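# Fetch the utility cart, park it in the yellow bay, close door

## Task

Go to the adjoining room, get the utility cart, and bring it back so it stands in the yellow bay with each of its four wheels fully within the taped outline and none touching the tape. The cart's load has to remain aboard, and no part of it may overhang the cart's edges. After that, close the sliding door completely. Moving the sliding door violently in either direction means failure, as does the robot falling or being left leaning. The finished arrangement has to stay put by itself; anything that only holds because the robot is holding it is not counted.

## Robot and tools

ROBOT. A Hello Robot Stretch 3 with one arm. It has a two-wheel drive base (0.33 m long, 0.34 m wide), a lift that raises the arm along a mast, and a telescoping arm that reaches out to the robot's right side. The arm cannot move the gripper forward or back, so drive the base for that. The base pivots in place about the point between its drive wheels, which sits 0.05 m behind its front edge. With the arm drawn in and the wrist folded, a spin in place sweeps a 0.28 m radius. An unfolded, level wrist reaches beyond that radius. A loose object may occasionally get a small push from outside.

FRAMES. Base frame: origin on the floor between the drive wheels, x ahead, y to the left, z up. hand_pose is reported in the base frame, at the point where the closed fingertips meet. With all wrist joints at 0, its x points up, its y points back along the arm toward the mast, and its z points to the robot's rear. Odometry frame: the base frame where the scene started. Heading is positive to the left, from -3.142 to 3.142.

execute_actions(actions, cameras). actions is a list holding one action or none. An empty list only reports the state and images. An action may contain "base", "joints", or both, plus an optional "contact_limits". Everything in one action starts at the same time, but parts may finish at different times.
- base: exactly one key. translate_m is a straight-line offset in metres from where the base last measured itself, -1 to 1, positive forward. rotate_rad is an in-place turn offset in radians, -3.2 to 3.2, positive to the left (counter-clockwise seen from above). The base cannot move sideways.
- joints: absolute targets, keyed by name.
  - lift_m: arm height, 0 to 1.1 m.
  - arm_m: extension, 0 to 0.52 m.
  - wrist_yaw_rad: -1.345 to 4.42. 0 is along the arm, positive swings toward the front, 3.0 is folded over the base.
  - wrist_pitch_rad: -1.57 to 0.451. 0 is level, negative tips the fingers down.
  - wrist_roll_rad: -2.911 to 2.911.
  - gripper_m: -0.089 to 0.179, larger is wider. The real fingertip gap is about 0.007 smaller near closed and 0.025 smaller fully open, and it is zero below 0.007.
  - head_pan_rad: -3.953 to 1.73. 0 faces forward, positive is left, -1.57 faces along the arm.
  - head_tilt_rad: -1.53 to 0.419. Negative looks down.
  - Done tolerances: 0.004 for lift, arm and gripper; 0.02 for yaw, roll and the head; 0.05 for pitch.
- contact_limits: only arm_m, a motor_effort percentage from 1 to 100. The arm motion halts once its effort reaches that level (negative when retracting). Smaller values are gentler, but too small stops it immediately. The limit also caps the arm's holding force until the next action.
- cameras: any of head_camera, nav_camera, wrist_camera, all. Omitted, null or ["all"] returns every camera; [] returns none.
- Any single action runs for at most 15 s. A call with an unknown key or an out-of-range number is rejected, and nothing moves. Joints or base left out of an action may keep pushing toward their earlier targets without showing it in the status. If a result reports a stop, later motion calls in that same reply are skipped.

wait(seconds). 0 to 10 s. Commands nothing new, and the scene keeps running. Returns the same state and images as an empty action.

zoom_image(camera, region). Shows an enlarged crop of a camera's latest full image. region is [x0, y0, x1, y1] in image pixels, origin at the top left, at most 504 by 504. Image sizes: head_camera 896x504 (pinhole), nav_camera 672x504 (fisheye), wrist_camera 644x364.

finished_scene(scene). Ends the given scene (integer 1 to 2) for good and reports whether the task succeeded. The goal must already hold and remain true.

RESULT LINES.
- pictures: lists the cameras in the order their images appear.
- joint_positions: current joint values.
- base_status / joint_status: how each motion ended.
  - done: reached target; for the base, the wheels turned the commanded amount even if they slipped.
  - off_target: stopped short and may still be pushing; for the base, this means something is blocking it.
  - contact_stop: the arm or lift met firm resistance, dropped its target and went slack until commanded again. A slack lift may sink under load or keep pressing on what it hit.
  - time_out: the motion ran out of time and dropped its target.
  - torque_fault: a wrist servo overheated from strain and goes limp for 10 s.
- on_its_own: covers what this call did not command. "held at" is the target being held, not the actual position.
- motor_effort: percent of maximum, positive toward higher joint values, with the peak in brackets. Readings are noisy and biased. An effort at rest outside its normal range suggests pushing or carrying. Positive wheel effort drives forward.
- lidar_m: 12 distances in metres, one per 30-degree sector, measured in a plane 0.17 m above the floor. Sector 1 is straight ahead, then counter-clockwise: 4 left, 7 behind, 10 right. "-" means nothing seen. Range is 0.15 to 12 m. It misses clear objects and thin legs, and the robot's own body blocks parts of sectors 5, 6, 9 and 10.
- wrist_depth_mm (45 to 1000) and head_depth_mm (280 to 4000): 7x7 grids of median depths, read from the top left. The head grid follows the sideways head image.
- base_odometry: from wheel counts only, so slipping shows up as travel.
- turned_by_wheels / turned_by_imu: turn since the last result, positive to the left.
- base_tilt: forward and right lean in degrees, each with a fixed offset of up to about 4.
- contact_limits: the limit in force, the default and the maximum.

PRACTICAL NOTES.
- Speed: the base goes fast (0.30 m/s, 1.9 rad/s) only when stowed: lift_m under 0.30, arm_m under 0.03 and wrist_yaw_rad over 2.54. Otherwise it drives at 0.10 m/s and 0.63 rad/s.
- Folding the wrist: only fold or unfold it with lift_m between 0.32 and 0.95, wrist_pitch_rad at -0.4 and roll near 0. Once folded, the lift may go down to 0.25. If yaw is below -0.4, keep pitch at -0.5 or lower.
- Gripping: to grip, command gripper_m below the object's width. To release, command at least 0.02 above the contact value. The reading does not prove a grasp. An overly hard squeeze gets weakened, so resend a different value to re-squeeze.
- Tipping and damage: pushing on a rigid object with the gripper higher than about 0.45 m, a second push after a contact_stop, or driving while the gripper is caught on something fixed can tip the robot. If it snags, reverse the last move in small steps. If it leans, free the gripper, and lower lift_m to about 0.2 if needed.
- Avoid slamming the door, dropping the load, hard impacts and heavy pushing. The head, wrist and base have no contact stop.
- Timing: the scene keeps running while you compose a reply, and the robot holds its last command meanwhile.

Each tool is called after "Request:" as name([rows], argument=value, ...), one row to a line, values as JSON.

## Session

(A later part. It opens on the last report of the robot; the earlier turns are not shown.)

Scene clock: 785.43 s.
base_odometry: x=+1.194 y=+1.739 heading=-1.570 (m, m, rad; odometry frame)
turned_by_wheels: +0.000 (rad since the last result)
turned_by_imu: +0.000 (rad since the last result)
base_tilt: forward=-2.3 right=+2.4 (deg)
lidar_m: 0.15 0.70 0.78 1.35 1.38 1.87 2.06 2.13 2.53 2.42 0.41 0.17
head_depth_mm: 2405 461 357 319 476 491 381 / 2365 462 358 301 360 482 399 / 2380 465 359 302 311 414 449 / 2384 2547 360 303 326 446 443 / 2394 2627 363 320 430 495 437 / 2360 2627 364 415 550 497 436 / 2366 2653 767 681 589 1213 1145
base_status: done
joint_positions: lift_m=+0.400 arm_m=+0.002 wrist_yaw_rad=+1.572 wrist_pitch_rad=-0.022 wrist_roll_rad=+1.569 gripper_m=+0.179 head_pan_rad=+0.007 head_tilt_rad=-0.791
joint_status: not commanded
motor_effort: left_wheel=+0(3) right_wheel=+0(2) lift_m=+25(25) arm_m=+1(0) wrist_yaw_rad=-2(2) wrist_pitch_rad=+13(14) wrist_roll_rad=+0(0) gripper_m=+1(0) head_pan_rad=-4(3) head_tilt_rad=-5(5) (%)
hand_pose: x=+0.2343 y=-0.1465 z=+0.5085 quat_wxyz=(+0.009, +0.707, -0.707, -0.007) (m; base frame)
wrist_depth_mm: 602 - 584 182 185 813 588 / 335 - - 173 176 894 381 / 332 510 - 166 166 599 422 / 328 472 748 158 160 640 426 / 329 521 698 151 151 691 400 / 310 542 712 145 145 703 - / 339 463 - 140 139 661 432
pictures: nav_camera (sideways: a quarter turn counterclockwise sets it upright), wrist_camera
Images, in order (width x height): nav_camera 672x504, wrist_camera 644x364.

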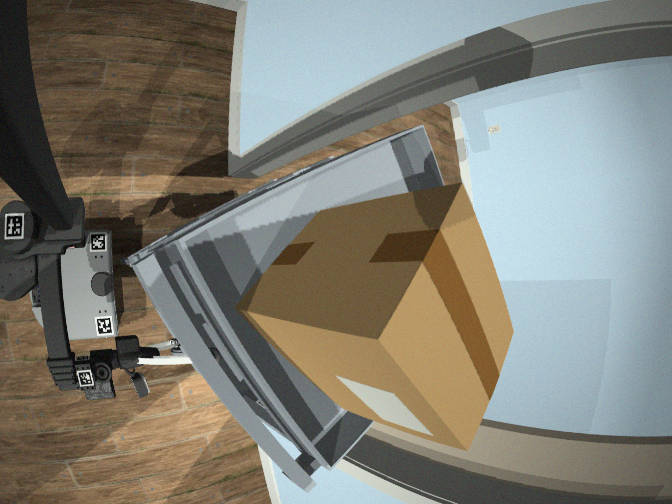

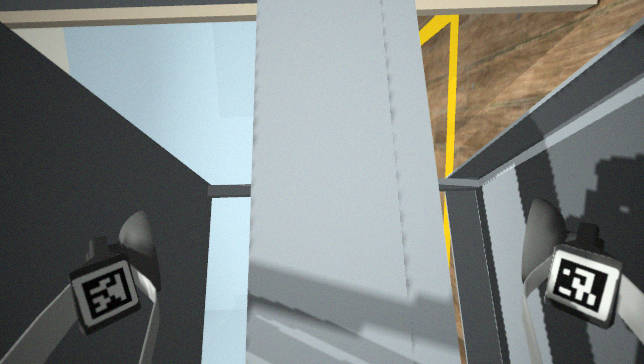

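Request:
execute_actions([
  {"base":{"translate_m":0.04}},
], cameras=[])

Request:
execute_actions([
  {"joints":{"gripper_m":-0.03}},
], cameras=["wrist_camera","nav_camera"])

Scene clock: 791.23 s.
base_odometry: x=+1.194 y=+1.699 heading=-1.570 (m, m, rad; odometry frame)
turned_by_wheels: +0.000 (rad since the last result)
turned_by_imu: +0.001 (rad since the last result)
base_tilt: forward=-2.4 right=+2.4 (deg)
lidar_m: - - 0.78 1.35 1.39 1.87 2.10 2.17 2.54 2.25 0.33 0.15
head_depth_mm: 2362 459 356 299 381 489 455 / 2353 461 357 300 313 461 448 / 2345 463 358 301 - 339 434 / 2327 2574 361 302 299 371 434 / 2385 2576 362 302 357 477 436 / 2340 2601 363 341 537 496 437 / 2327 2612 752 664 574 517 1123
base_status: done
joint_positions: lift_m=+0.400 arm_m=+0.002 wrist_yaw_rad=+1.572 wrist_pitch_rad=-0.022 wrist_roll_rad=+1.569 gripper_m=+0.179 head_pan_rad=+0.006 head_tilt_rad=-0.793
joint_status: not commanded
motor_effort: left_wheel=+0(29) right_wheel=-1(14) lift_m=+25(25) arm_m=+0(0) wrist_yaw_rad=-2(2) wrist_pitch_rad=+13(13) wrist_roll_rad=+0(0) gripper_m=+1(1) head_pan_rad=-3(3) head_tilt_rad=-4(5) (%)
hand_pose: x=+0.2343 y=-0.1466 z=+0.5086 quat_wxyz=(+0.009, +0.707, -0.707, -0.007) (m; base frame)
wrist_depth_mm: - - 584 154 156 821 589 / - - - 147 146 895 375 / 332 - - 140 139 830 417 / 331 469 654 133 133 637 429 / 328 522 659 128 127 633 396 / 313 544 648 121 121 643 - / 341 466 619 117 116 573 434
pictures: none
No camera images: the call's "cameras" was empty. Leave "cameras" out to get every camera's image.

Scene clock: 793.80 s.
base_odometry: x=+1.194 y=+1.699 heading=-1.570 (m, m, rad; odometry frame)
turned_by_wheels: +0.000 (rad since the last result)
turned_by_imu: +0.000 (rad since the last result)
base_tilt: forward=-2.4 right=+2.4 (deg)
lidar_m: - - 0.75 1.34 1.39 1.87 2.10 2.16 2.53 2.25 0.35 0.16
head_depth_mm: 2345 460 356 300 406 489 541 / 2357 462 357 300 321 464 452 / 2359 463 358 301 - 348 435 / 2331 2562 361 302 301 383 435 / 2340 2588 362 302 366 485 435 / 2340 2624 363 350 538 496 437 / 2334 2595 755 664 576 528 1126
base_status: not commanded
joint_positions: lift_m=+0.400 arm_m=+0.002 wrist_yaw_rad=+1.552 wrist_pitch_rad=-0.028 wrist_roll_rad=+1.576 gripper_m=-0.010 head_pan_rad=+0.006 head_tilt_rad=-0.793
joint_status: gripper_m off_target (ended at -0.010, target -0.030)
on_its_own: wrist_yaw_rad is at rest, and its effort (+23) is outside its rest range (-12 to +12)
motor_effort: left_wheel=-2(3) right_wheel=+8(8) lift_m=+25(25) arm_m=+0(1) wrist_yaw_rad=+23(24) wrist_pitch_rad=+17(25) wrist_roll_rad=-3(3) gripper_m=-100(100) head_pan_rad=-4(4) head_tilt_rad=-4(5) (%)
hand_pose: x=+0.2340 y=-0.1515 z=+0.5068 quat_wxyz=(+0.009, +0.700, -0.714, -0.012) (m; base frame)
wrist_depth_mm: 548 569 545 168 172 752 568 / - - - 159 159 858 375 / 338 - - 150 152 861 397 / 338 473 710 143 142 609 420 / 330 470 137 136 135 556 422 / 331 436 131 129 129 - 424 / 326 513 643 124 123 599 411
pictures: nav_camera (sideways: a quarter turn counterclockwise sets it upright), wrist_camera
Images, in order (width x height): nav_camera 672x504, wrist_camera 644x364.

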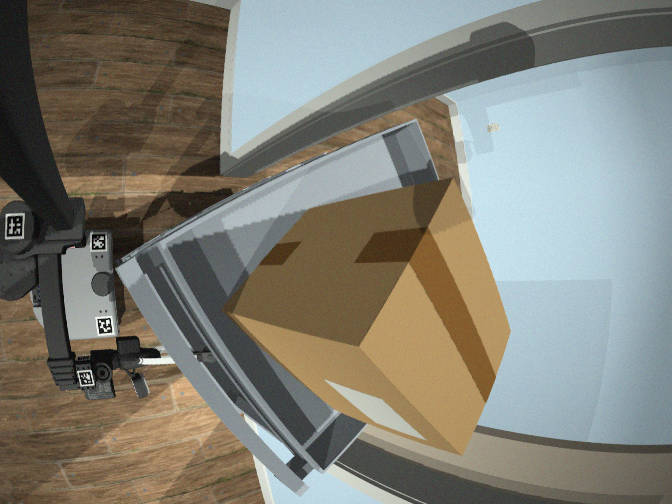

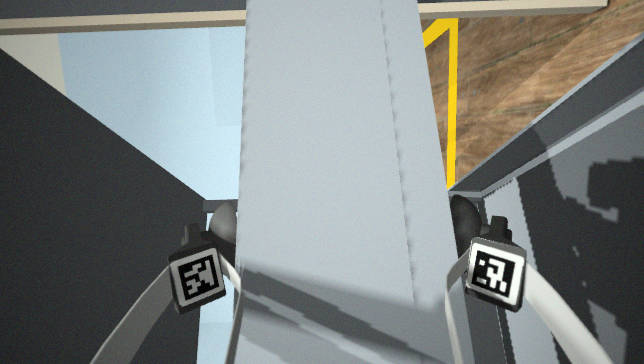

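Request:
execute_actions([
  {"base":{"translate_m":-0.12}},
], cameras=["wrist_camera","nav_camera"])

Scene clock: 798.00 s.
base_odometry: x=+1.194 y=+1.819 heading=-1.570 (m, m, rad; odometry frame)
turned_by_wheels: +0.000 (rad since the last result)
turned_by_imu: +0.001 (rad since the last result)
base_tilt: forward=-2.4 right=+2.4 (deg)
lidar_m: 0.15 0.82 0.89 1.34 1.38 1.86 1.98 2.04 2.54 2.42 0.34 0.17
head_depth_mm: 2449 457 356 307 412 489 373 / 2435 459 357 300 341 472 398 / 2419 2645 357 301 307 404 457 / 2454 2686 359 302 334 468 442 / 2485 2700 361 342 486 495 435 / 2468 2672 388 631 574 496 429 / 2435 2698 784 701 1057 1271 1141
base_status: done
joint_positions: lift_m=+0.400 arm_m=+0.002 wrist_yaw_rad=+1.532 wrist_pitch_rad=-0.039 wrist_roll_rad=+1.590 gripper_m=-0.001 head_pan_rad=+0.006 head_tilt_rad=-0.793
joint_status: not commanded
on_its_own: wrist_yaw_rad is held at +1.526, not at your +1.570, by its stall guard, which is not easing now; gripper_m is held at -0.004, not at your -0.030, by its stall guard, which is still easing
motor_effort: left_wheel=+0(7) right_wheel=-8(20) lift_m=+25(25) arm_m=+0(1) wrist_yaw_rad=-7(35) wrist_pitch_rad=+24(24) wrist_roll_rad=-7(11) gripper_m=-57(70) head_pan_rad=-3(4) head_tilt_rad=-4(5) (%)
hand_pose: x=+0.2336 y=-0.1566 z=+0.5041 quat_wxyz=(+0.007, +0.693, -0.721, -0.021) (m; base frame)
wrist_depth_mm: 676 672 678 164 167 670 572 / 671 - - 158 161 846 379 / 344 - - 153 153 575 406 / 335 484 683 147 148 622 417 / 335 473 143 142 142 553 419 / 332 438 138 137 137 592 428 / 331 506 644 133 133 632 403
pictures: nav_camera (sideways: a quarter turn counterclockwise sets it upright), wrist_camera
Images, in order (width x height): nav_camera 672x504, wrist_camera 644x364.

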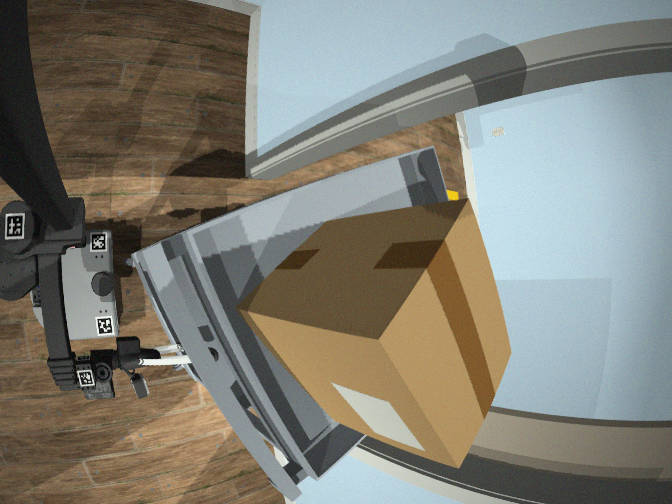

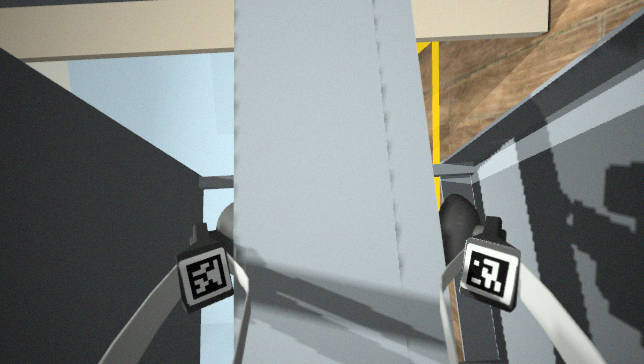

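Request:
execute_actions([
  {"base":{"translate_m":-0.15},"joints":{"gripper_m":-0.04,"wrist_yaw_rad":1.6}},
], cameras=["wrist_camera","nav_camera"])

Scene clock: 803.17 s.
base_odometry: x=+1.194 y=+1.969 heading=-1.570 (m, m, rad; odometry frame)
turned_by_wheels: +0.000 (rad since the last result)
turned_by_imu: +0.001 (rad since the last result)
base_tilt: forward=-2.4 right=+2.4 (deg)
lidar_m: 0.19 0.19 1.10 1.34 1.38 1.86 1.83 1.89 2.54 2.43 0.32 0.20
head_depth_mm: 2597 459 356 334 448 490 709 / 2587 460 358 317 404 490 459 / 2578 463 359 306 367 471 436 / 2578 2757 360 297 343 452 416 / 2589 2808 362 360 536 494 401 / 2574 2770 741 663 572 496 394 / 2586 2804 2183 1131 1250 1228 447
base_status: done
joint_positions: lift_m=+0.400 arm_m=+0.002 wrist_yaw_rad=+1.677 wrist_pitch_rad=-0.042 wrist_roll_rad=+1.575 gripper_m=-0.026 head_pan_rad=+0.006 head_tilt_rad=-0.793
joint_status: wrist_yaw_rad off_target (ended at +1.677, target +1.600); gripper_m off_target (ended at -0.026, target -0.040)
on_its_own: wrist_yaw_rad is held at +1.673, not at your +1.600, by its stall guard, which is not easing now; gripper_m is held at -0.029, not at your -0.040, by its stall guard, which is still easing
motor_effort: left_wheel=+0(6) right_wheel=-3(20) lift_m=+25(25) arm_m=+0(0) wrist_yaw_rad=-5(74) wrist_pitch_rad=+26(26) wrist_roll_rad=-2(8) gripper_m=-69(100) head_pan_rad=-6(3) head_tilt_rad=-4(5) (%)
hand_pose: x=+0.2322 y=-0.1197 z=+0.5033 quat_wxyz=(+0.015, +0.743, -0.668, -0.015) (m; base frame)
wrist_depth_mm: 350 - 129 129 130 804 389 / 350 506 132 132 133 592 408 / 344 502 135 135 137 608 414 / 344 493 138 138 138 613 418 / 337 488 141 141 142 580 418 / 335 447 143 143 145 - 417 / 333 475 818 148 149 849 399
pictures: nav_camera (sideways: a quarter turn counterclockwise sets it upright), wrist_camera
Images, in order (width x height): nav_camera 672x504, wrist_camera 644x364.

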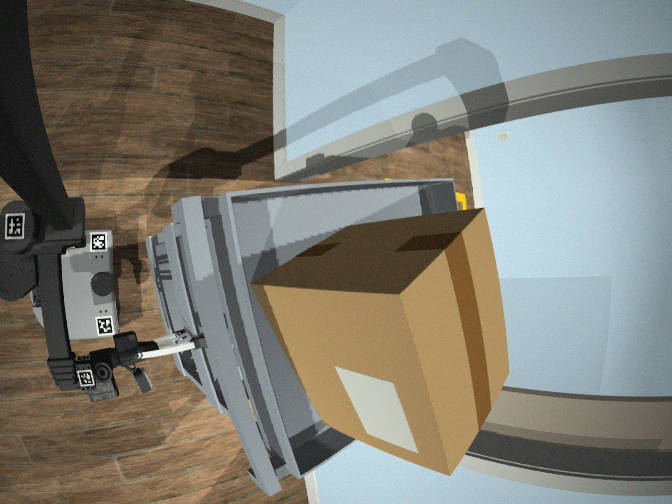

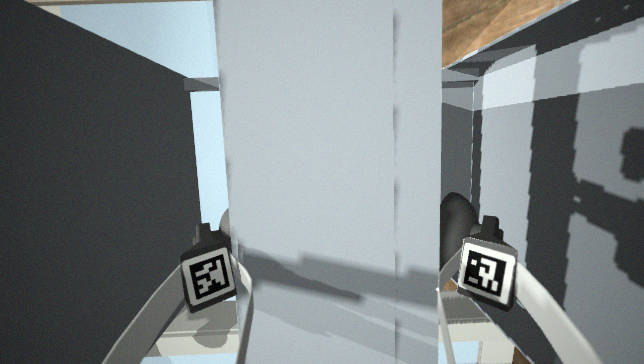

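Request:
execute_actions([
  {"joints":{"head_tilt_rad":-1.0}},
])

Scene clock: 805.70 s.
base_odometry: x=+1.194 y=+1.969 heading=-1.570 (m, m, rad; odometry frame)
turned_by_wheels: +0.000 (rad since the last result)
turned_by_imu: +0.000 (rad since the last result)
base_tilt: forward=-2.3 right=+2.4 (deg)
lidar_m: 0.19 0.19 1.10 1.34 1.38 1.86 1.83 1.89 2.54 2.43 0.32 0.20
head_depth_mm: 377 317 334 470 511 1020 1109 / 380 318 309 423 513 410 - / 382 320 293 384 491 793 1113 / 384 322 288 357 474 766 1114 / 387 322 359 552 508 493 1121 / 2327 712 643 573 511 429 1106 / 2408 1981 1120 1276 1306 1198 1110
base_status: not commanded
joint_positions: lift_m=+0.400 arm_m=+0.002 wrist_yaw_rad=+1.677 wrist_pitch_rad=-0.043 wrist_roll_rad=+1.575 gripper_m=-0.009 head_pan_rad=+0.006 head_tilt_rad=-0.987
joint_status: all done
on_its_own: wrist_yaw_rad is held at +1.673, not at your +1.600, by its stall guard, which is not easing now; gripper_m is held at -0.008, not at your -0.040, by its stall guard, which is still easing
motor_effort: left_wheel=+0(0) right_wheel=-3(3) lift_m=+25(25) arm_m=+1(1) wrist_yaw_rad=-5(5) wrist_pitch_rad=+26(26) wrist_roll_rad=-2(2) gripper_m=-13(61) head_pan_rad=-3(4) head_tilt_rad=-7(28) (%)
hand_pose: x=+0.2322 y=-0.1197 z=+0.5031 quat_wxyz=(+0.015, +0.743, -0.668, -0.016) (m; base frame)
wrist_depth_mm: 352 - 130 129 130 793 385 / 348 502 133 132 133 586 400 / 347 497 135 135 137 606 409 / 345 498 139 139 139 609 411 / 339 484 141 141 142 576 411 / 337 448 143 145 146 - 415 / 336 544 822 147 149 831 401
pictures: head_camera (sideways: a quarter turn clockwise sets it upright), nav_camera (sideways: a quarter turn counterclockwise sets it upright), wrist_camera
Images, in order (width x height): head_camera 896x504, nav_camera 672x504, wrist_camera 644x364.

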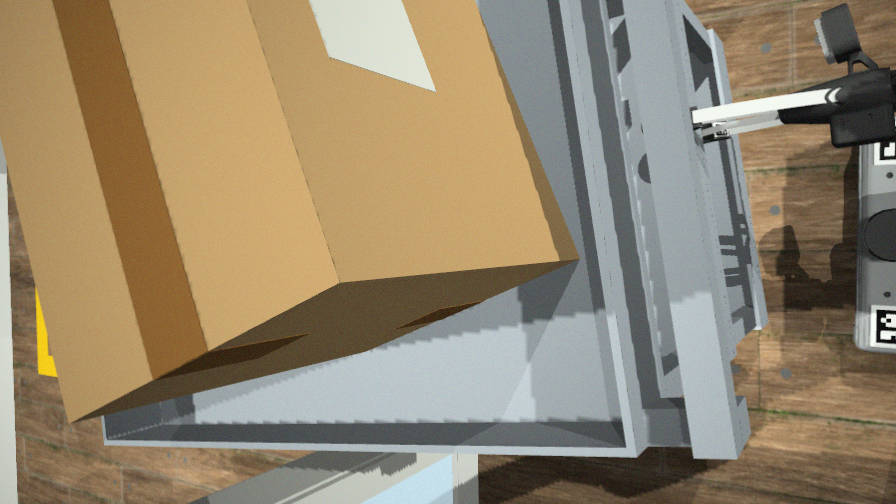

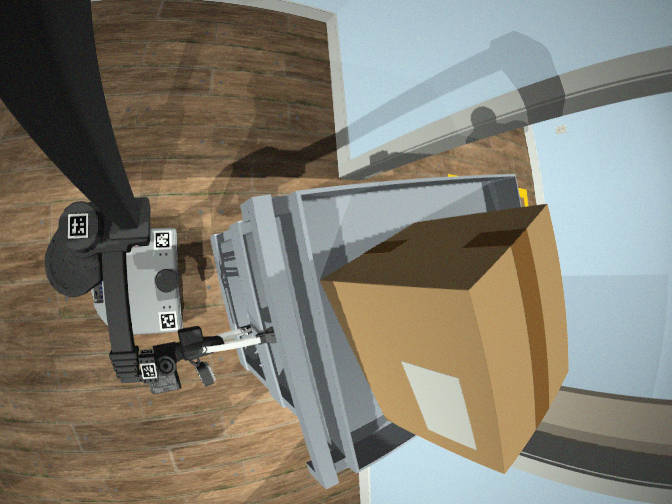

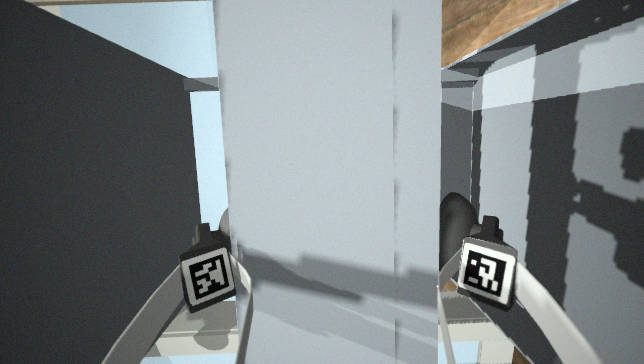

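Request:
execute_actions([
  {"joints":{"gripper_m":0.179}},
], cameras=[])

Request:
execute_actions([
  {"base":{"translate_m":-0.2}},
], cameras=[])

Request:
execute_actions([
  {"joints":{"wrist_roll_rad":0,"wrist_yaw_rad":1.57,"head_tilt_rad":-0.8}},
])

Scene clock: 812.47 s.
base_odometry: x=+1.194 y=+1.969 heading=-1.570 (m, m, rad; odometry frame)
turned_by_wheels: +0.000 (rad since the last result)
turned_by_imu: +0.001 (rad since the last result)
base_tilt: forward=-2.3 right=+2.4 (deg)
lidar_m: 0.19 0.19 1.10 1.34 1.37 1.86 1.83 1.88 2.54 2.43 0.32 0.20
head_depth_mm: 378 317 335 472 511 1018 1112 / 380 319 310 424 512 408 - / 382 320 293 384 491 795 1112 / 384 322 289 357 475 796 1114 / 387 323 359 552 509 493 1114 / 2362 713 642 575 511 430 1107 / 2419 1976 1123 1288 1310 1203 1113
base_status: not commanded
joint_positions: lift_m=+0.400 arm_m=+0.002 wrist_yaw_rad=+1.675 wrist_pitch_rad=-0.022 wrist_roll_rad=+1.575 gripper_m=+0.179 head_pan_rad=+0.006 head_tilt_rad=-0.987
joint_status: all done
on_its_own: wrist_yaw_rad is held at +1.673, not at your +1.600, by its stall guard, which is not easing now
motor_effort: left_wheel=+0(0) right_wheel=-1(5) lift_m=+25(25) arm_m=+1(1) wrist_yaw_rad=-2(5) wrist_pitch_rad=+14(29) wrist_roll_rad=-2(2) gripper_m=+1(99) head_pan_rad=-4(3) head_tilt_rad=-8(7) (%)
hand_pose: x=+0.2329 y=-0.1200 z=+0.5083 quat_wxyz=(+0.008, +0.743, -0.669, -0.009) (m; base frame)
wrist_depth_mm: 335 - 130 129 129 877 388 / 336 478 681 132 132 599 419 / 332 476 666 134 134 635 422 / 331 469 651 137 137 651 427 / 328 526 645 140 141 702 398 / 310 534 707 143 143 631 - / 341 457 829 147 147 834 440
pictures: none
No camera images: the call's "cameras" was empty. Leave "cameras" out to get every camera's image.

Scene clock: 815.53 s.
base_odometry: x=+1.194 y=+2.169 heading=-1.570 (m, m, rad; odometry frame)
turned_by_wheels: +0.000 (rad since the last result)
turned_by_imu: +0.001 (rad since the last result)
base_tilt: forward=-2.3 right=+2.4 (deg)
lidar_m: 0.38 0.38 1.38 1.33 1.38 1.71 1.63 1.69 2.27 2.43 1.44 0.42
head_depth_mm: 432 528 607 843 1263 1202 1106 / 415 497 584 914 1180 1193 - / 405 471 554 898 1162 1209 1106 / 398 456 552 901 1118 1202 1110 / 471 620 651 551 1090 1212 1119 / 872 763 642 558 1349 1218 1107 / 2414 1173 1341 1526 1355 1221 1114
base_status: done
joint_positions: lift_m=+0.400 arm_m=+0.002 wrist_yaw_rad=+1.675 wrist_pitch_rad=-0.022 wrist_roll_rad=+1.575 gripper_m=+0.179 head_pan_rad=+0.006 head_tilt_rad=-0.988
joint_status: not commanded
on_its_own: wrist_yaw_rad is held at +1.673, not at your +1.600, by its stall guard, which is not easing now
motor_effort: left_wheel=+0(3) right_wheel=+0(5) lift_m=+25(25) arm_m=+1(0) wrist_yaw_rad=-3(2) wrist_pitch_rad=+13(14) wrist_roll_rad=-2(2) gripper_m=+1(1) head_pan_rad=-3(4) head_tilt_rad=-7(8) (%)
hand_pose: x=+0.2329 y=-0.1200 z=+0.5085 quat_wxyz=(+0.007, +0.743, -0.669, -0.009) (m; base frame)
wrist_depth_mm: 323 450 - 314 - 598 419 / 331 477 - 320 906 631 423 / 332 476 - 328 923 628 421 / 338 471 949 330 934 634 419 / 341 520 903 342 921 700 342 / 347 539 - 348 - 637 - / 361 431 - 357 - 498 363
pictures: none
No camera images: the call's "cameras" was empty. Leave "cameras" out to get every camera's image.

Scene clock: 816.97 s.
base_odometry: x=+1.194 y=+2.169 heading=-1.570 (m, m, rad; odometry frame)
turned_by_wheels: +0.000 (rad since the last result)
turned_by_imu: +0.000 (rad since the last result)
base_tilt: forward=-2.4 right=+2.4 (deg)
lidar_m: 0.38 0.38 1.38 1.34 1.37 1.71 1.63 1.68 2.27 2.43 1.44 0.42
head_depth_mm: 2588 483 555 632 873 1123 1129 / 2623 468 520 605 889 1102 1132 / 2625 452 492 568 880 1067 1140 / 2627 453 476 568 568 1017 1130 / 2706 521 665 669 563 864 1128 / 2797 2644 873 709 542 1297 1133 / 2744 2643 1210 1393 1499 1294 1139
base_status: not commanded
joint_positions: lift_m=+0.400 arm_m=+0.002 wrist_yaw_rad=+1.572 wrist_pitch_rad=-0.022 wrist_roll_rad=+0.005 gripper_m=+0.179 head_pan_rad=+0.006 head_tilt_rad=-0.804
joint_status: all done
motor_effort: left_wheel=+0(0) right_wheel=+0(1) lift_m=+25(25) arm_m=+1(1) wrist_yaw_rad=-2(5) wrist_pitch_rad=+13(14) wrist_roll_rad=-2(3) gripper_m=+0(0) head_pan_rad=-3(5) head_tilt_rad=+3(23) (%)
hand_pose: x=+0.2343 y=-0.1466 z=+0.5088 quat_wxyz=(+0.504, +0.507, -0.495, +0.494) (m; base frame)
wrist_depth_mm: 832 897 - - 978 822 837 / 850 945 - - - 870 879 / 300 546 886 335 348 897 893 / 307 313 324 341 356 924 924 / 330 328 909 968 - 943 921 / - 819 774 740 693 - - / 783 600 598 600 549 776 770
pictures: head_camera (sideways: a quarter turn clockwise sets it upright), nav_camera (sideways: a quarter turn counterclockwise sets it upright), wrist_camera
Images, in order (width x height): head_camera 896x504, nav_camera 672x504, wrist_camera 644x364.

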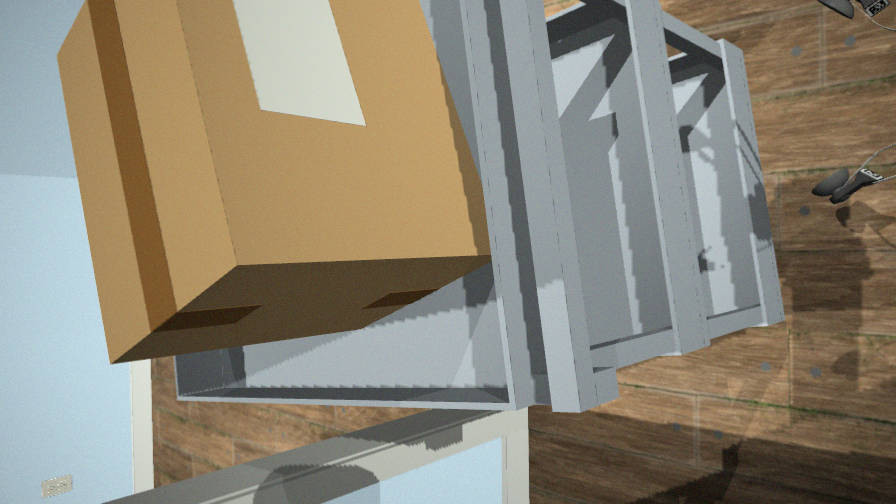

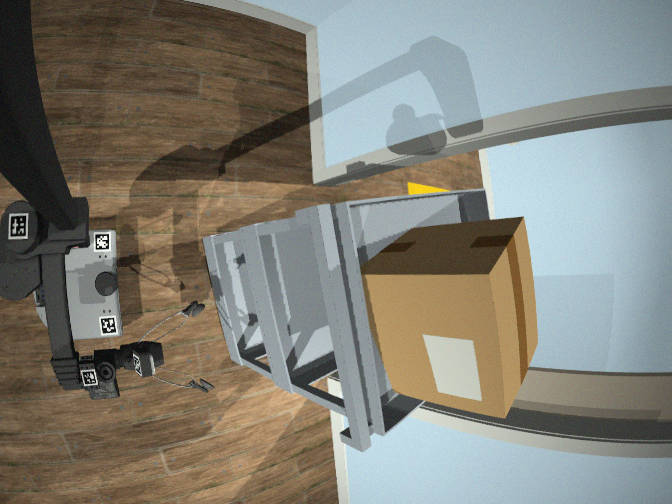

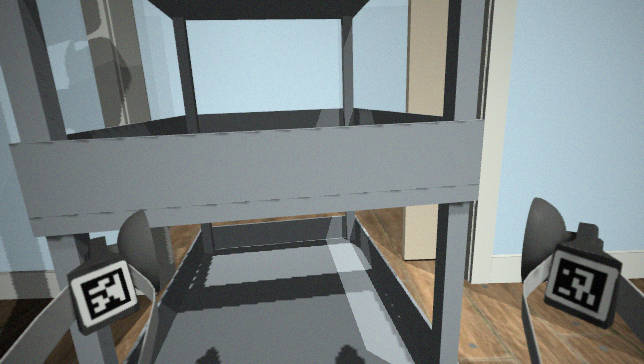

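Request:
execute_actions([
  {"joints":{"wrist_roll_rad":1.57}},
], cameras=[])

Request:
execute_actions([
  {"base":{"translate_m":0.215}},
], cameras=["wrist_camera"])

Scene clock: 831.87 s.
base_odometry: x=+1.194 y=+2.169 heading=-1.570 (m, m, rad; odometry frame)
turned_by_wheels: +0.000 (rad since the last result)
turned_by_imu: +0.000 (rad since the last result)
base_tilt: forward=-2.4 right=+2.4 (deg)
lidar_m: 0.38 0.38 1.38 1.33 1.38 1.71 1.63 1.68 2.27 2.44 1.44 0.42
head_depth_mm: 2594 484 554 633 874 1128 1124 / 2625 467 521 605 894 1105 1147 / 2641 452 490 566 872 1067 1128 / 2672 454 475 568 567 1018 1131 / 2711 521 667 669 562 862 1131 / 2779 2661 872 707 542 1283 1138 / 2764 2664 1205 1378 1495 1286 1138
base_status: not commanded
joint_positions: lift_m=+0.400 arm_m=+0.002 wrist_yaw_rad=+1.572 wrist_pitch_rad=-0.022 wrist_roll_rad=+1.568 gripper_m=+0.179 head_pan_rad=+0.006 head_tilt_rad=-0.804
joint_status: all done
motor_effort: left_wheel=+0(0) right_wheel=-1(0) lift_m=+25(25) arm_m=+1(1) wrist_yaw_rad=-2(3) wrist_pitch_rad=+13(13) wrist_roll_rad=+0(1) gripper_m=+1(0) head_pan_rad=-3(3) head_tilt_rad=+2(2) (%)
hand_pose: x=+0.2343 y=-0.1465 z=+0.5085 quat_wxyz=(+0.009, +0.707, -0.707, -0.007) (m; base frame)
wrist_depth_mm: 342 980 341 332 351 353 334 / 338 449 - 335 - 591 340 / 338 469 898 338 928 628 340 / 340 469 906 336 938 645 345 / 340 517 915 343 971 683 341 / 344 542 930 344 - 684 - / 348 458 - 346 - 631 351
pictures: none
No camera images: the call's "cameras" was empty. Leave "cameras" out to get every camera's image.

Scene clock: 834.97 s.
base_odometry: x=+1.194 y=+1.954 heading=-1.570 (m, m, rad; odometry frame)
turned_by_wheels: +0.000 (rad since the last result)
turned_by_imu: +0.000 (rad since the last result)
base_tilt: forward=-2.4 right=+2.4 (deg)
lidar_m: 0.17 0.17 1.08 1.34 1.38 1.86 1.85 1.91 2.54 2.43 0.29 0.19
head_depth_mm: 2569 448 350 312 423 487 451 / 2573 449 351 304 380 480 371 / 2574 452 353 296 345 461 372 / 2587 2731 354 298 321 450 392 / 2563 2726 355 331 532 492 418 / 2569 2790 705 655 569 493 402 / 2548 2742 2129 1116 1238 498 397
base_status: done
joint_positions: lift_m=+0.400 arm_m=+0.002 wrist_yaw_rad=+1.572 wrist_pitch_rad=-0.022 wrist_roll_rad=+1.569 gripper_m=+0.179 head_pan_rad=+0.006 head_tilt_rad=-0.803
joint_status: not commanded
motor_effort: left_wheel=+0(3) right_wheel=+0(3) lift_m=+25(25) arm_m=+1(1) wrist_yaw_rad=-3(2) wrist_pitch_rad=+13(13) wrist_roll_rad=+0(0) gripper_m=+1(0) head_pan_rad=-4(3) head_tilt_rad=+2(3) (%)
hand_pose: x=+0.2343 y=-0.1465 z=+0.5085 quat_wxyz=(+0.009, +0.707, -0.707, -0.007) (m; base frame)
wrist_depth_mm: 779 771 128 127 127 789 591 / 332 - - 128 128 811 400 / 330 474 676 129 128 641 418 / 331 470 650 129 129 641 427 / 329 519 650 130 130 706 401 / 310 535 639 130 130 702 - / 341 458 638 131 131 615 431
pictures: wrist_camera
Images, in order (width x height): wrist_camera 644x364.

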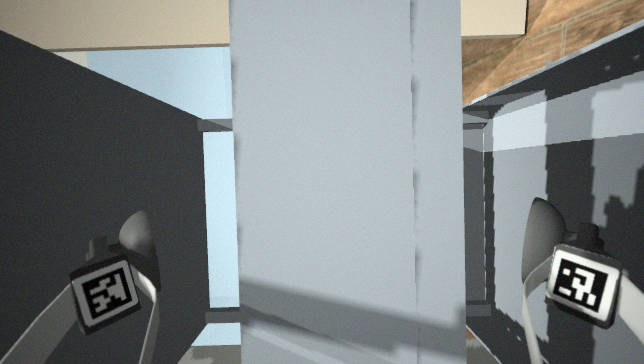

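Request:
execute_actions([
  {"base":{"translate_m":0.02}},
], cameras=[])

Request:
execute_actions([
  {"joints":{"gripper_m":-0.03}},
], cameras=[])

Request:
execute_actions([
  {"base":{"translate_m":-0.15}},
], cameras=["wrist_camera","nav_camera"])

Scene clock: 840.13 s.
base_odometry: x=+1.194 y=+1.934 heading=-1.570 (m, m, rad; odometry frame)
turned_by_wheels: +0.000 (rad since the last result)
turned_by_imu: +0.000 (rad since the last result)
base_tilt: forward=-2.4 right=+2.4 (deg)
lidar_m: 0.15 0.15 0.19 1.34 1.38 1.87 1.87 1.93 2.55 2.43 0.26 0.17
head_depth_mm: 2568 448 351 298 372 478 393 / 2561 450 351 296 336 462 404 / 2552 2692 352 298 313 429 437 / 2573 2732 354 299 301 391 449 / 2561 2739 356 315 478 493 450 / 2559 2755 396 655 569 492 443 / 2548 2767 2162 1068 1205 491 416
base_status: done
joint_positions: lift_m=+0.400 arm_m=+0.002 wrist_yaw_rad=+1.572 wrist_pitch_rad=-0.022 wrist_roll_rad=+1.569 gripper_m=+0.179 head_pan_rad=+0.006 head_tilt_rad=-0.803
joint_status: not commanded
motor_effort: left_wheel=+0(4) right_wheel=+0(3) lift_m=+25(25) arm_m=+1(1) wrist_yaw_rad=-2(2) wrist_pitch_rad=+13(13) wrist_roll_rad=+0(0) gripper_m=+1(0) head_pan_rad=-4(4) head_tilt_rad=+2(2) (%)
hand_pose: x=+0.2343 y=-0.1465 z=+0.5085 quat_wxyz=(+0.009, +0.707, -0.707, -0.007) (m; base frame)
wrist_depth_mm: 778 769 108 108 108 765 580 / 331 - 109 108 108 559 399 / 334 474 109 108 109 556 428 / 333 463 110 109 110 554 421 / 328 521 110 110 110 605 403 / 313 539 111 111 110 609 - / 341 456 111 111 111 542 432
pictures: none
No camera images: the call's "cameras" was empty. Leave "cameras" out to get every camera's image.

Scene clock: 842.70 s.
base_odometry: x=+1.194 y=+1.934 heading=-1.570 (m, m, rad; odometry frame)
turned_by_wheels: +0.000 (rad since the last result)
turned_by_imu: +0.000 (rad since the last result)
base_tilt: forward=-2.3 right=+2.4 (deg)
lidar_m: 0.15 0.15 0.19 1.34 1.38 1.85 1.87 1.92 2.53 2.43 0.26 0.17
head_depth_mm: 2551 448 350 298 372 478 396 / 2591 450 351 296 336 463 398 / 2578 2700 353 297 313 430 431 / 2553 2749 353 299 301 391 449 / 2537 2742 356 315 478 492 450 / 2573 2791 395 657 571 493 442 / 2564 2770 2169 1074 1202 491 420
base_status: not commanded
joint_positions: lift_m=+0.400 arm_m=+0.002 wrist_yaw_rad=+1.571 wrist_pitch_rad=-0.040 wrist_roll_rad=+1.569 gripper_m=+0.007 head_pan_rad=+0.006 head_tilt_rad=-0.803
joint_status: gripper_m off_target (ended at +0.007, target -0.030)
motor_effort: left_wheel=+0(0) right_wheel=+1(0) lift_m=+25(25) arm_m=+1(1) wrist_yaw_rad=-1(2) wrist_pitch_rad=+24(29) wrist_roll_rad=+0(0) gripper_m=-99(100) head_pan_rad=-4(4) head_tilt_rad=+2(2) (%)
hand_pose: x=+0.2337 y=-0.1466 z=+0.5039 quat_wxyz=(+0.015, +0.707, -0.707, -0.013) (m; base frame)
wrist_depth_mm: 755 769 108 109 109 760 579 / 344 - 109 109 110 561 391 / 344 496 109 110 110 572 412 / 338 485 110 110 111 571 414 / 339 451 110 111 111 513 417 / 334 410 111 112 111 347 402 / 322 514 112 112 112 553 464
pictures: none
No camera images: the call's "cameras" was empty. Leave "cameras" out to get every camera's image.

Scene clock: 845.90 s.
base_odometry: x=+1.194 y=+2.084 heading=-1.570 (m, m, rad; odometry frame)
turned_by_wheels: +0.000 (rad since the last result)
turned_by_imu: -0.003 (rad since the last result)
base_tilt: forward=-2.4 right=+2.4 (deg)
lidar_m: 0.21 0.22 1.26 1.34 1.38 1.80 1.72 1.77 2.38 2.43 0.30 0.22
head_depth_mm: 2686 451 352 347 454 487 671 / 2696 453 354 333 431 489 383 / 2681 455 355 319 408 484 682 / 2699 458 356 316 388 470 686 / 2696 2759 367 318 545 493 691 / 2668 2811 1969 642 570 493 571 / 2706 2768 1147 1251 1405 451 395
base_status: done
joint_positions: lift_m=+0.400 arm_m=+0.002 wrist_yaw_rad=+1.647 wrist_pitch_rad=-0.039 wrist_roll_rad=+1.567 gripper_m=-0.016 head_pan_rad=+0.006 head_tilt_rad=-0.800
joint_status: not commanded
on_its_own: wrist_yaw_rad is held at +1.645, not at your +1.570, by its stall guard, which is not easing now; gripper_m is held at -0.019, not at your -0.030, by its stall guard, which is still easing
motor_effort: left_wheel=+1(14) right_wheel=-3(38) lift_m=+25(25) arm_m=+1(1) wrist_yaw_rad=-2(75) wrist_pitch_rad=+24(25) wrist_roll_rad=+1(6) gripper_m=-66(100) head_pan_rad=-3(4) head_tilt_rad=+0(2) (%)
hand_pose: x=+0.2330 y=-0.1274 z=+0.5041 quat_wxyz=(+0.016, +0.733, -0.680, -0.012) (m; base frame)
wrist_depth_mm: 365 869 119 118 119 705 391 / 347 495 123 123 124 599 406 / 342 493 129 128 129 604 406 / 339 485 134 133 135 614 410 / 342 488 140 139 140 542 414 / 336 444 146 145 147 558 420 / 330 444 957 153 155 871 404
pictures: nav_camera (sideways: a quarter turn counterclockwise sets it upright), wrist_camera
Images, in order (width x height): nav_camera 672x504, wrist_camera 644x364.

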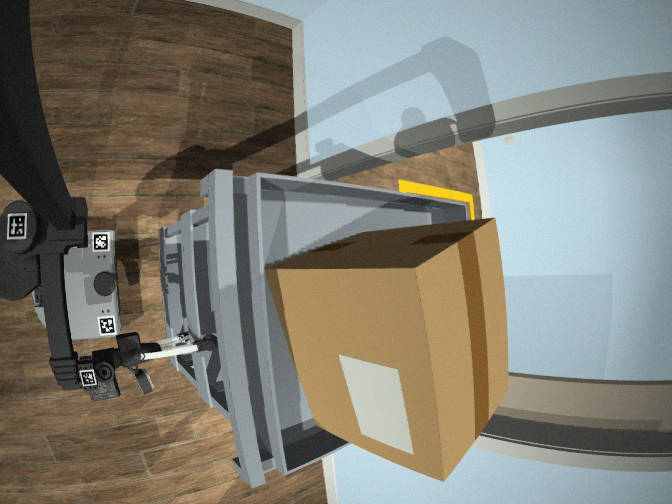

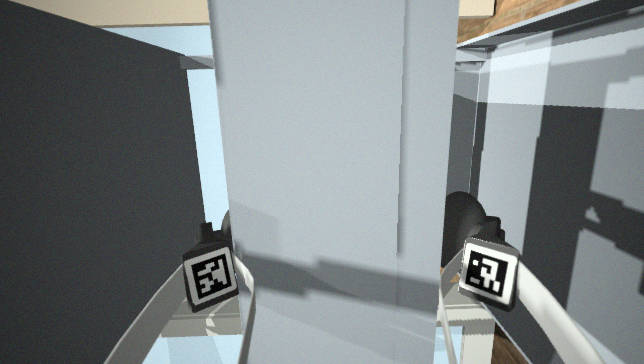

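Request:
execute_actions([
  {"joints":{"gripper_m":0.179}},
], cameras=[])

Request:
execute_actions([
  {"base":{"translate_m":-0.15}},
], cameras=[])

Request:
execute_actions([
  {"joints":{"wrist_roll_rad":0,"wrist_yaw_rad":1.58}},
])

Scene clock: 854.80 s.
base_odometry: x=+1.194 y=+2.084 heading=-1.570 (m, m, rad; odometry frame)
turned_by_wheels: +0.000 (rad since the last result)
turned_by_imu: +0.001 (rad since the last result)
base_tilt: forward=-2.3 right=+2.4 (deg)
lidar_m: 0.20 0.21 1.26 1.34 1.38 1.79 1.72 1.77 2.37 2.43 0.29 0.21
head_depth_mm: 2685 451 352 341 447 488 655 / 2681 453 353 327 422 490 383 / 2667 456 355 316 401 477 664 / 2700 459 357 311 382 460 674 / 2691 2746 357 318 546 494 680 / 2703 2753 1974 655 570 494 573 / 2674 2808 1144 1256 1394 451 418
base_status: not commanded
joint_positions: lift_m=+0.400 arm_m=+0.002 wrist_yaw_rad=+1.647 wrist_pitch_rad=-0.022 wrist_roll_rad=+1.570 gripper_m=+0.179 head_pan_rad=+0.006 head_tilt_rad=-0.800
joint_status: all done
on_its_own: wrist_yaw_rad is held at +1.645, not at your +1.570, by its stall guard, which is not easing now
motor_effort: left_wheel=+0(1) right_wheel=-1(10) lift_m=+26(25) arm_m=+1(1) wrist_yaw_rad=-2(5) wrist_pitch_rad=+14(27) wrist_roll_rad=+0(0) gripper_m=+0(98) head_pan_rad=-3(3) head_tilt_rad=+0(0) (%)
hand_pose: x=+0.2335 y=-0.1272 z=+0.5083 quat_wxyz=(+0.009, +0.734, -0.680, -0.007) (m; base frame)
wrist_depth_mm: 352 875 115 114 114 624 395 / 335 474 120 119 119 586 420 / 330 476 125 124 124 607 424 / 330 469 663 128 129 634 424 / 327 523 655 134 135 700 395 / 309 543 936 141 141 615 - / 344 456 942 147 148 924 428
pictures: none
No camera images: the call's "cameras" was empty. Leave "cameras" out to get every camera's image.

Scene clock: 857.37 s.
base_odometry: x=+1.194 y=+2.234 heading=-1.570 (m, m, rad; odometry frame)
turned_by_wheels: +0.000 (rad since the last result)
turned_by_imu: +0.001 (rad since the last result)
base_tilt: forward=-2.4 right=+2.4 (deg)
lidar_m: 0.35 0.37 1.39 1.33 1.38 1.64 1.57 1.62 2.17 2.44 1.55 0.37
head_depth_mm: 2742 451 474 587 518 841 1108 / 2713 454 458 562 519 841 1075 / 2777 456 444 540 521 843 1096 / 2765 458 429 520 523 846 1094 / 2829 502 653 656 526 850 1104 / 2831 2765 1411 655 526 1249 1136 / 2786 1149 1229 1478 1438 1296 1142
base_status: done
joint_positions: lift_m=+0.400 arm_m=+0.002 wrist_yaw_rad=+1.647 wrist_pitch_rad=-0.022 wrist_roll_rad=+1.570 gripper_m=+0.179 head_pan_rad=+0.006 head_tilt_rad=-0.800
joint_status: not commanded
on_its_own: wrist_yaw_rad is held at +1.645, not at your +1.570, by its stall guard, which is not easing now
motor_effort: left_wheel=+0(3) right_wheel=-1(3) lift_m=+25(25) arm_m=+1(1) wrist_yaw_rad=-3(2) wrist_pitch_rad=+13(14) wrist_roll_rad=+0(0) gripper_m=+1(1) head_pan_rad=-3(3) head_tilt_rad=+0(0) (%)
hand_pose: x=+0.2335 y=-0.1272 z=+0.5085 quat_wxyz=(+0.009, +0.734, -0.680, -0.007) (m; base frame)
wrist_depth_mm: 256 263 276 250 260 515 397 / 333 480 - 260 840 624 422 / 335 476 - 272 882 634 420 / 333 472 - 282 912 642 422 / 328 525 912 296 909 685 396 / 310 529 - 311 - 612 - / 339 452 - 323 - 911 434
pictures: none
No camera images: the call's "cameras" was empty. Leave "cameras" out to get every camera's image.

Scene clock: 858.80 s.
base_odometry: x=+1.194 y=+2.234 heading=-1.570 (m, m, rad; odometry frame)
turned_by_wheels: +0.000 (rad since the last result)
turned_by_imu: +0.000 (rad since the last result)
base_tilt: forward=-2.4 right=+2.4 (deg)
lidar_m: 0.35 0.37 1.39 1.33 1.37 1.64 1.57 1.62 2.17 2.44 1.54 0.37
head_depth_mm: 2729 453 474 586 518 838 1122 / 2712 454 458 562 519 842 1091 / 2782 455 445 541 521 846 1092 / 2782 459 429 521 524 846 1100 / 2849 502 654 656 524 845 1094 / 2804 2744 1400 657 527 1249 1137 / 2773 1144 1234 1479 1437 1292 1136
base_status: not commanded
joint_positions: lift_m=+0.400 arm_m=+0.002 wrist_yaw_rad=+1.582 wrist_pitch_rad=-0.022 wrist_roll_rad=+0.005 gripper_m=+0.179 head_pan_rad=+0.006 head_tilt_rad=-0.800
joint_status: all done
motor_effort: left_wheel=+1(1) right_wheel=-1(0) lift_m=+25(25) arm_m=+1(1) wrist_yaw_rad=-2(2) wrist_pitch_rad=+14(13) wrist_roll_rad=-2(3) gripper_m=+0(1) head_pan_rad=-3(4) head_tilt_rad=+0(0) (%)
hand_pose: x=+0.2343 y=-0.1440 z=+0.5088 quat_wxyz=(+0.502, +0.509, -0.492, +0.496) (m; base frame)
wrist_depth_mm: 885 938 - - - 875 910 / 919 924 - - - 881 930 / 957 522 800 837 276 949 965 / 290 290 286 284 281 - - / 305 299 295 298 860 - - / 335 - 758 762 753 934 - / 357 616 595 593 565 795 763
pictures: head_camera (sideways: a quarter turn clockwise sets it upright), nav_camera (sideways: a quarter turn counterclockwise sets it upright), wrist_camera
Images, in order (width x height): head_camera 896x504, nav_camera 672x504, wrist_camera 644x364.

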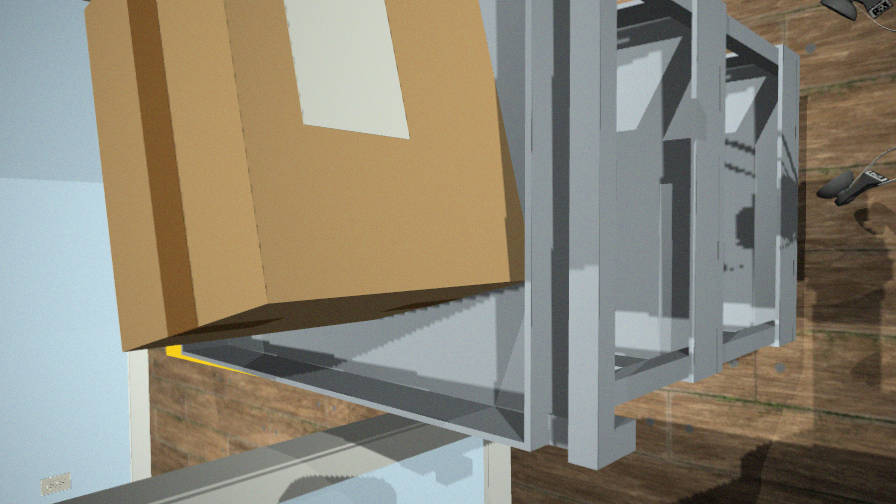

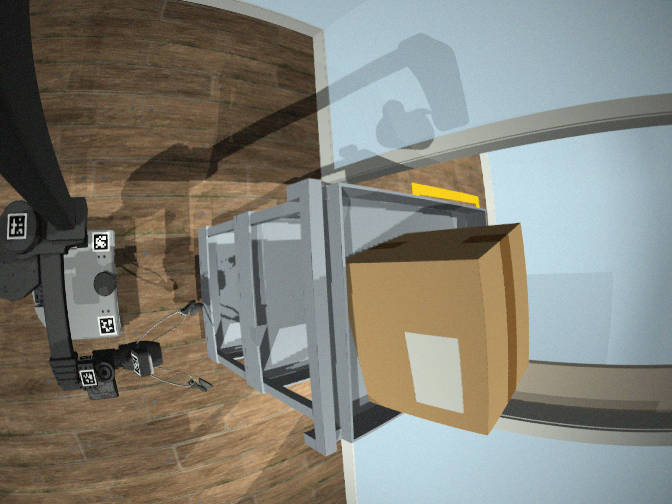

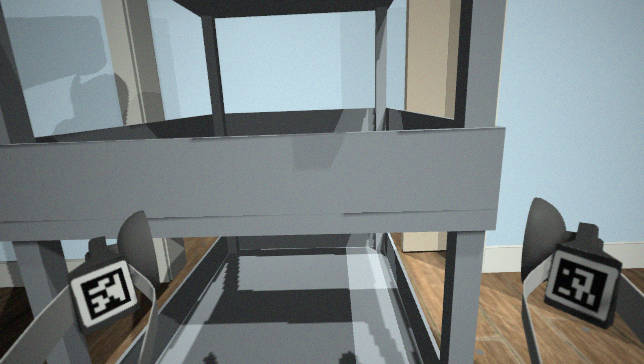

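Request:
execute_actions([
  {"base":{"rotate_rad":-0.3}},
], cameras=[])

Request:
execute_actions([
  {"base":{"translate_m":-0.2},"joints":{"wrist_yaw_rad":1.57}},
], cameras=[])

Request:
execute_actions([
  {"base":{"rotate_rad":0.3}},
], cameras=[])

Request:
execute_actions([
  {"base":{"translate_m":0.27}},
], cameras=["wrist_camera"])

Scene clock: 867.13 s.
base_odometry: x=+1.194 y=+2.234 heading=-1.870 (m, m, rad; odometry frame)
turned_by_wheels: -0.300 (rad since the last result)
turned_by_imu: -0.301 (rad since the last result)
base_tilt: forward=-2.4 right=+2.4 (deg)
lidar_m: 0.35 0.35 1.19 1.33 1.33 1.49 1.57 1.57 1.75 2.45 2.40 0.42
head_depth_mm: 1043 1219 1469 1643 1405 1273 1127 / 1066 507 1286 636 707 1238 1128 / 1100 476 533 634 564 1033 1142 / 1113 459 492 595 534 862 1109 / 2768 461 457 542 524 846 1083 / 2751 462 427 500 513 820 1080 / 2733 465 402 628 521 734 1142
base_status: done
joint_positions: lift_m=+0.400 arm_m=+0.002 wrist_yaw_rad=+1.582 wrist_pitch_rad=-0.022 wrist_roll_rad=+0.004 gripper_m=+0.179 head_pan_rad=+0.006 head_tilt_rad=-0.800
joint_status: not commanded
motor_effort: left_wheel=+2(5) right_wheel=-3(5) lift_m=+25(25) arm_m=+1(1) wrist_yaw_rad=-2(2) wrist_pitch_rad=+13(13) wrist_roll_rad=-2(2) gripper_m=+0(0) head_pan_rad=-4(5) head_tilt_rad=+0(0) (%)
hand_pose: x=+0.2343 y=-0.1441 z=+0.5088 quat_wxyz=(+0.502, +0.509, -0.493, +0.496) (m; base frame)
wrist_depth_mm: - - - - - - - / - - - - - - - / 691 783 855 340 - - - / 278 294 317 343 - - - / 288 307 933 955 - - - / 933 755 758 713 - 995 - / 592 616 593 581 784 772 757
pictures: none
No camera images: the call's "cameras" was empty. Leave "cameras" out to get every camera's image.

Scene clock: 870.20 s.
base_odometry: x=+1.253 y=+2.425 heading=-1.870 (m, m, rad; odometry frame)
turned_by_wheels: +0.000 (rad since the last result)
turned_by_imu: +0.001 (rad since the last result)
base_tilt: forward=-2.4 right=+2.4 (deg)
lidar_m: 0.55 0.54 1.40 1.27 1.27 1.42 1.38 1.38 1.55 2.50 2.50 0.65
head_depth_mm: 1246 1453 1711 1735 1461 1274 1126 / 1195 1372 723 1608 1440 1283 1128 / 638 666 743 1056 1145 1260 1155 / 642 623 701 1058 1011 1243 1130 / 645 584 666 1030 990 1219 1131 / 653 553 664 650 968 1234 1140 / 657 696 802 632 1456 1287 1141
base_status: done
joint_positions: lift_m=+0.400 arm_m=+0.002 wrist_yaw_rad=+1.572 wrist_pitch_rad=-0.022 wrist_roll_rad=+0.004 gripper_m=+0.179 head_pan_rad=+0.006 head_tilt_rad=-0.800
joint_status: all done
motor_effort: left_wheel=+3(3) right_wheel=-2(6) lift_m=+25(25) arm_m=+1(1) wrist_yaw_rad=-2(4) wrist_pitch_rad=+13(13) wrist_roll_rad=-2(2) gripper_m=+0(0) head_pan_rad=-4(4) head_tilt_rad=-1(1) (%)
hand_pose: x=+0.2343 y=-0.1465 z=+0.5088 quat_wxyz=(+0.504, +0.507, -0.495, +0.494) (m; base frame)
wrist_depth_mm: - 859 872 - - - - / - - - - - - - / 439 468 506 525 - - - / 445 479 - - - - - / - - - - - - - / - 753 806 761 - 972 - / 506 540 564 734 774 777 753
pictures: none
No camera images: the call's "cameras" was empty. Leave "cameras" out to get every camera's image.

Scene clock: 871.70 s.
base_odometry: x=+1.253 y=+2.425 heading=-1.570 (m, m, rad; odometry frame)
turned_by_wheels: +0.300 (rad since the last result)
turned_by_imu: +0.301 (rad since the last result)
base_tilt: forward=-2.3 right=+2.4 (deg)
lidar_m: 0.55 1.28 1.33 1.27 1.31 1.44 1.38 1.42 1.91 2.50 1.81 0.57
head_depth_mm: 627 593 689 978 973 1247 1127 / 630 576 665 1026 1002 1230 1134 / 637 562 646 1025 998 1233 1144 / 2800 706 772 1031 1005 1242 1126 / 2995 2578 817 761 1430 1282 1138 / 3027 2541 1522 1681 1490 1298 1137 / 1084 1230 1463 1683 1490 1296 1141
base_status: done
joint_positions: lift_m=+0.400 arm_m=+0.002 wrist_yaw_rad=+1.572 wrist_pitch_rad=-0.022 wrist_roll_rad=+0.004 gripper_m=+0.179 head_pan_rad=+0.006 head_tilt_rad=-0.800
joint_status: not commanded
motor_effort: left_wheel=-2(4) right_wheel=+2(5) lift_m=+25(25) arm_m=+0(1) wrist_yaw_rad=-2(2) wrist_pitch_rad=+13(13) wrist_roll_rad=-2(2) gripper_m=+0(0) head_pan_rad=-5(4) head_tilt_rad=+0(0) (%)
hand_pose: x=+0.2343 y=-0.1466 z=+0.5088 quat_wxyz=(+0.505, +0.507, -0.495, +0.494) (m; base frame)
wrist_depth_mm: - - - 935 - - - / - - - - - - - / - - 472 457 460 - - / - - 477 477 505 - - / - - - - 916 - - / - - 736 770 671 980 - / 815 819 548 543 540 791 765
pictures: none
No camera images: the call's "cameras" was empty. Leave "cameras" out to get every camera's image.

Scene clock: 875.47 s.
base_odometry: x=+1.253 y=+2.155 heading=-1.570 (m, m, rad; odometry frame)
turned_by_wheels: +0.000 (rad since the last result)
turned_by_imu: +0.000 (rad since the last result)
base_tilt: forward=-2.4 right=+2.3 (deg)
lidar_m: 0.28 0.29 1.33 1.27 1.32 1.73 1.65 1.70 2.28 2.50 0.39 0.29
head_depth_mm: 2736 449 370 432 539 485 1011 / 2781 455 365 415 515 488 1012 / 2774 456 358 401 490 489 1016 / 2732 477 463 581 555 515 1020 / 2742 2775 824 655 569 517 1095 / 2768 2779 2152 1431 1432 1220 1140 / 2658 988 1128 1355 1494 1287 1143
base_status: done
joint_positions: lift_m=+0.400 arm_m=+0.002 wrist_yaw_rad=+1.572 wrist_pitch_rad=-0.022 wrist_roll_rad=+0.004 gripper_m=+0.179 head_pan_rad=+0.006 head_tilt_rad=-0.800
joint_status: not commanded
motor_effort: left_wheel=-2(3) right_wheel=+2(5) lift_m=+25(25) arm_m=+1(1) wrist_yaw_rad=-1(2) wrist_pitch_rad=+13(13) wrist_roll_rad=-2(2) gripper_m=+0(0) head_pan_rad=-3(3) head_tilt_rad=+0(0) (%)
hand_pose: x=+0.2343 y=-0.1466 z=+0.5088 quat_wxyz=(+0.504, +0.507, -0.495, +0.494) (m; base frame)
wrist_depth_mm: 837 843 - - 999 838 200 / 851 844 - - - 851 202 / 902 535 742 810 730 355 194 / 205 205 203 202 202 200 197 / 213 211 211 209 209 209 205 / 224 956 677 694 648 897 - / 774 791 603 586 579 771 248
pictures: wrist_camera
Images, in order (width x height): wrist_camera 644x364.

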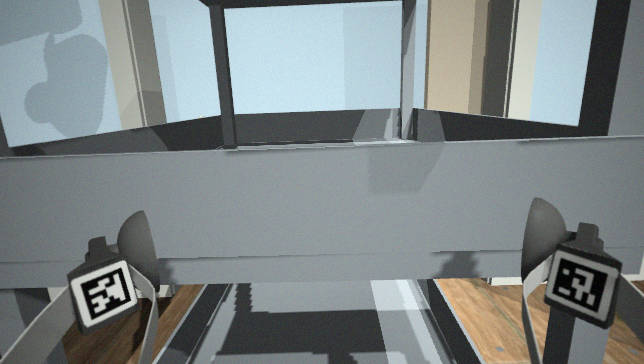

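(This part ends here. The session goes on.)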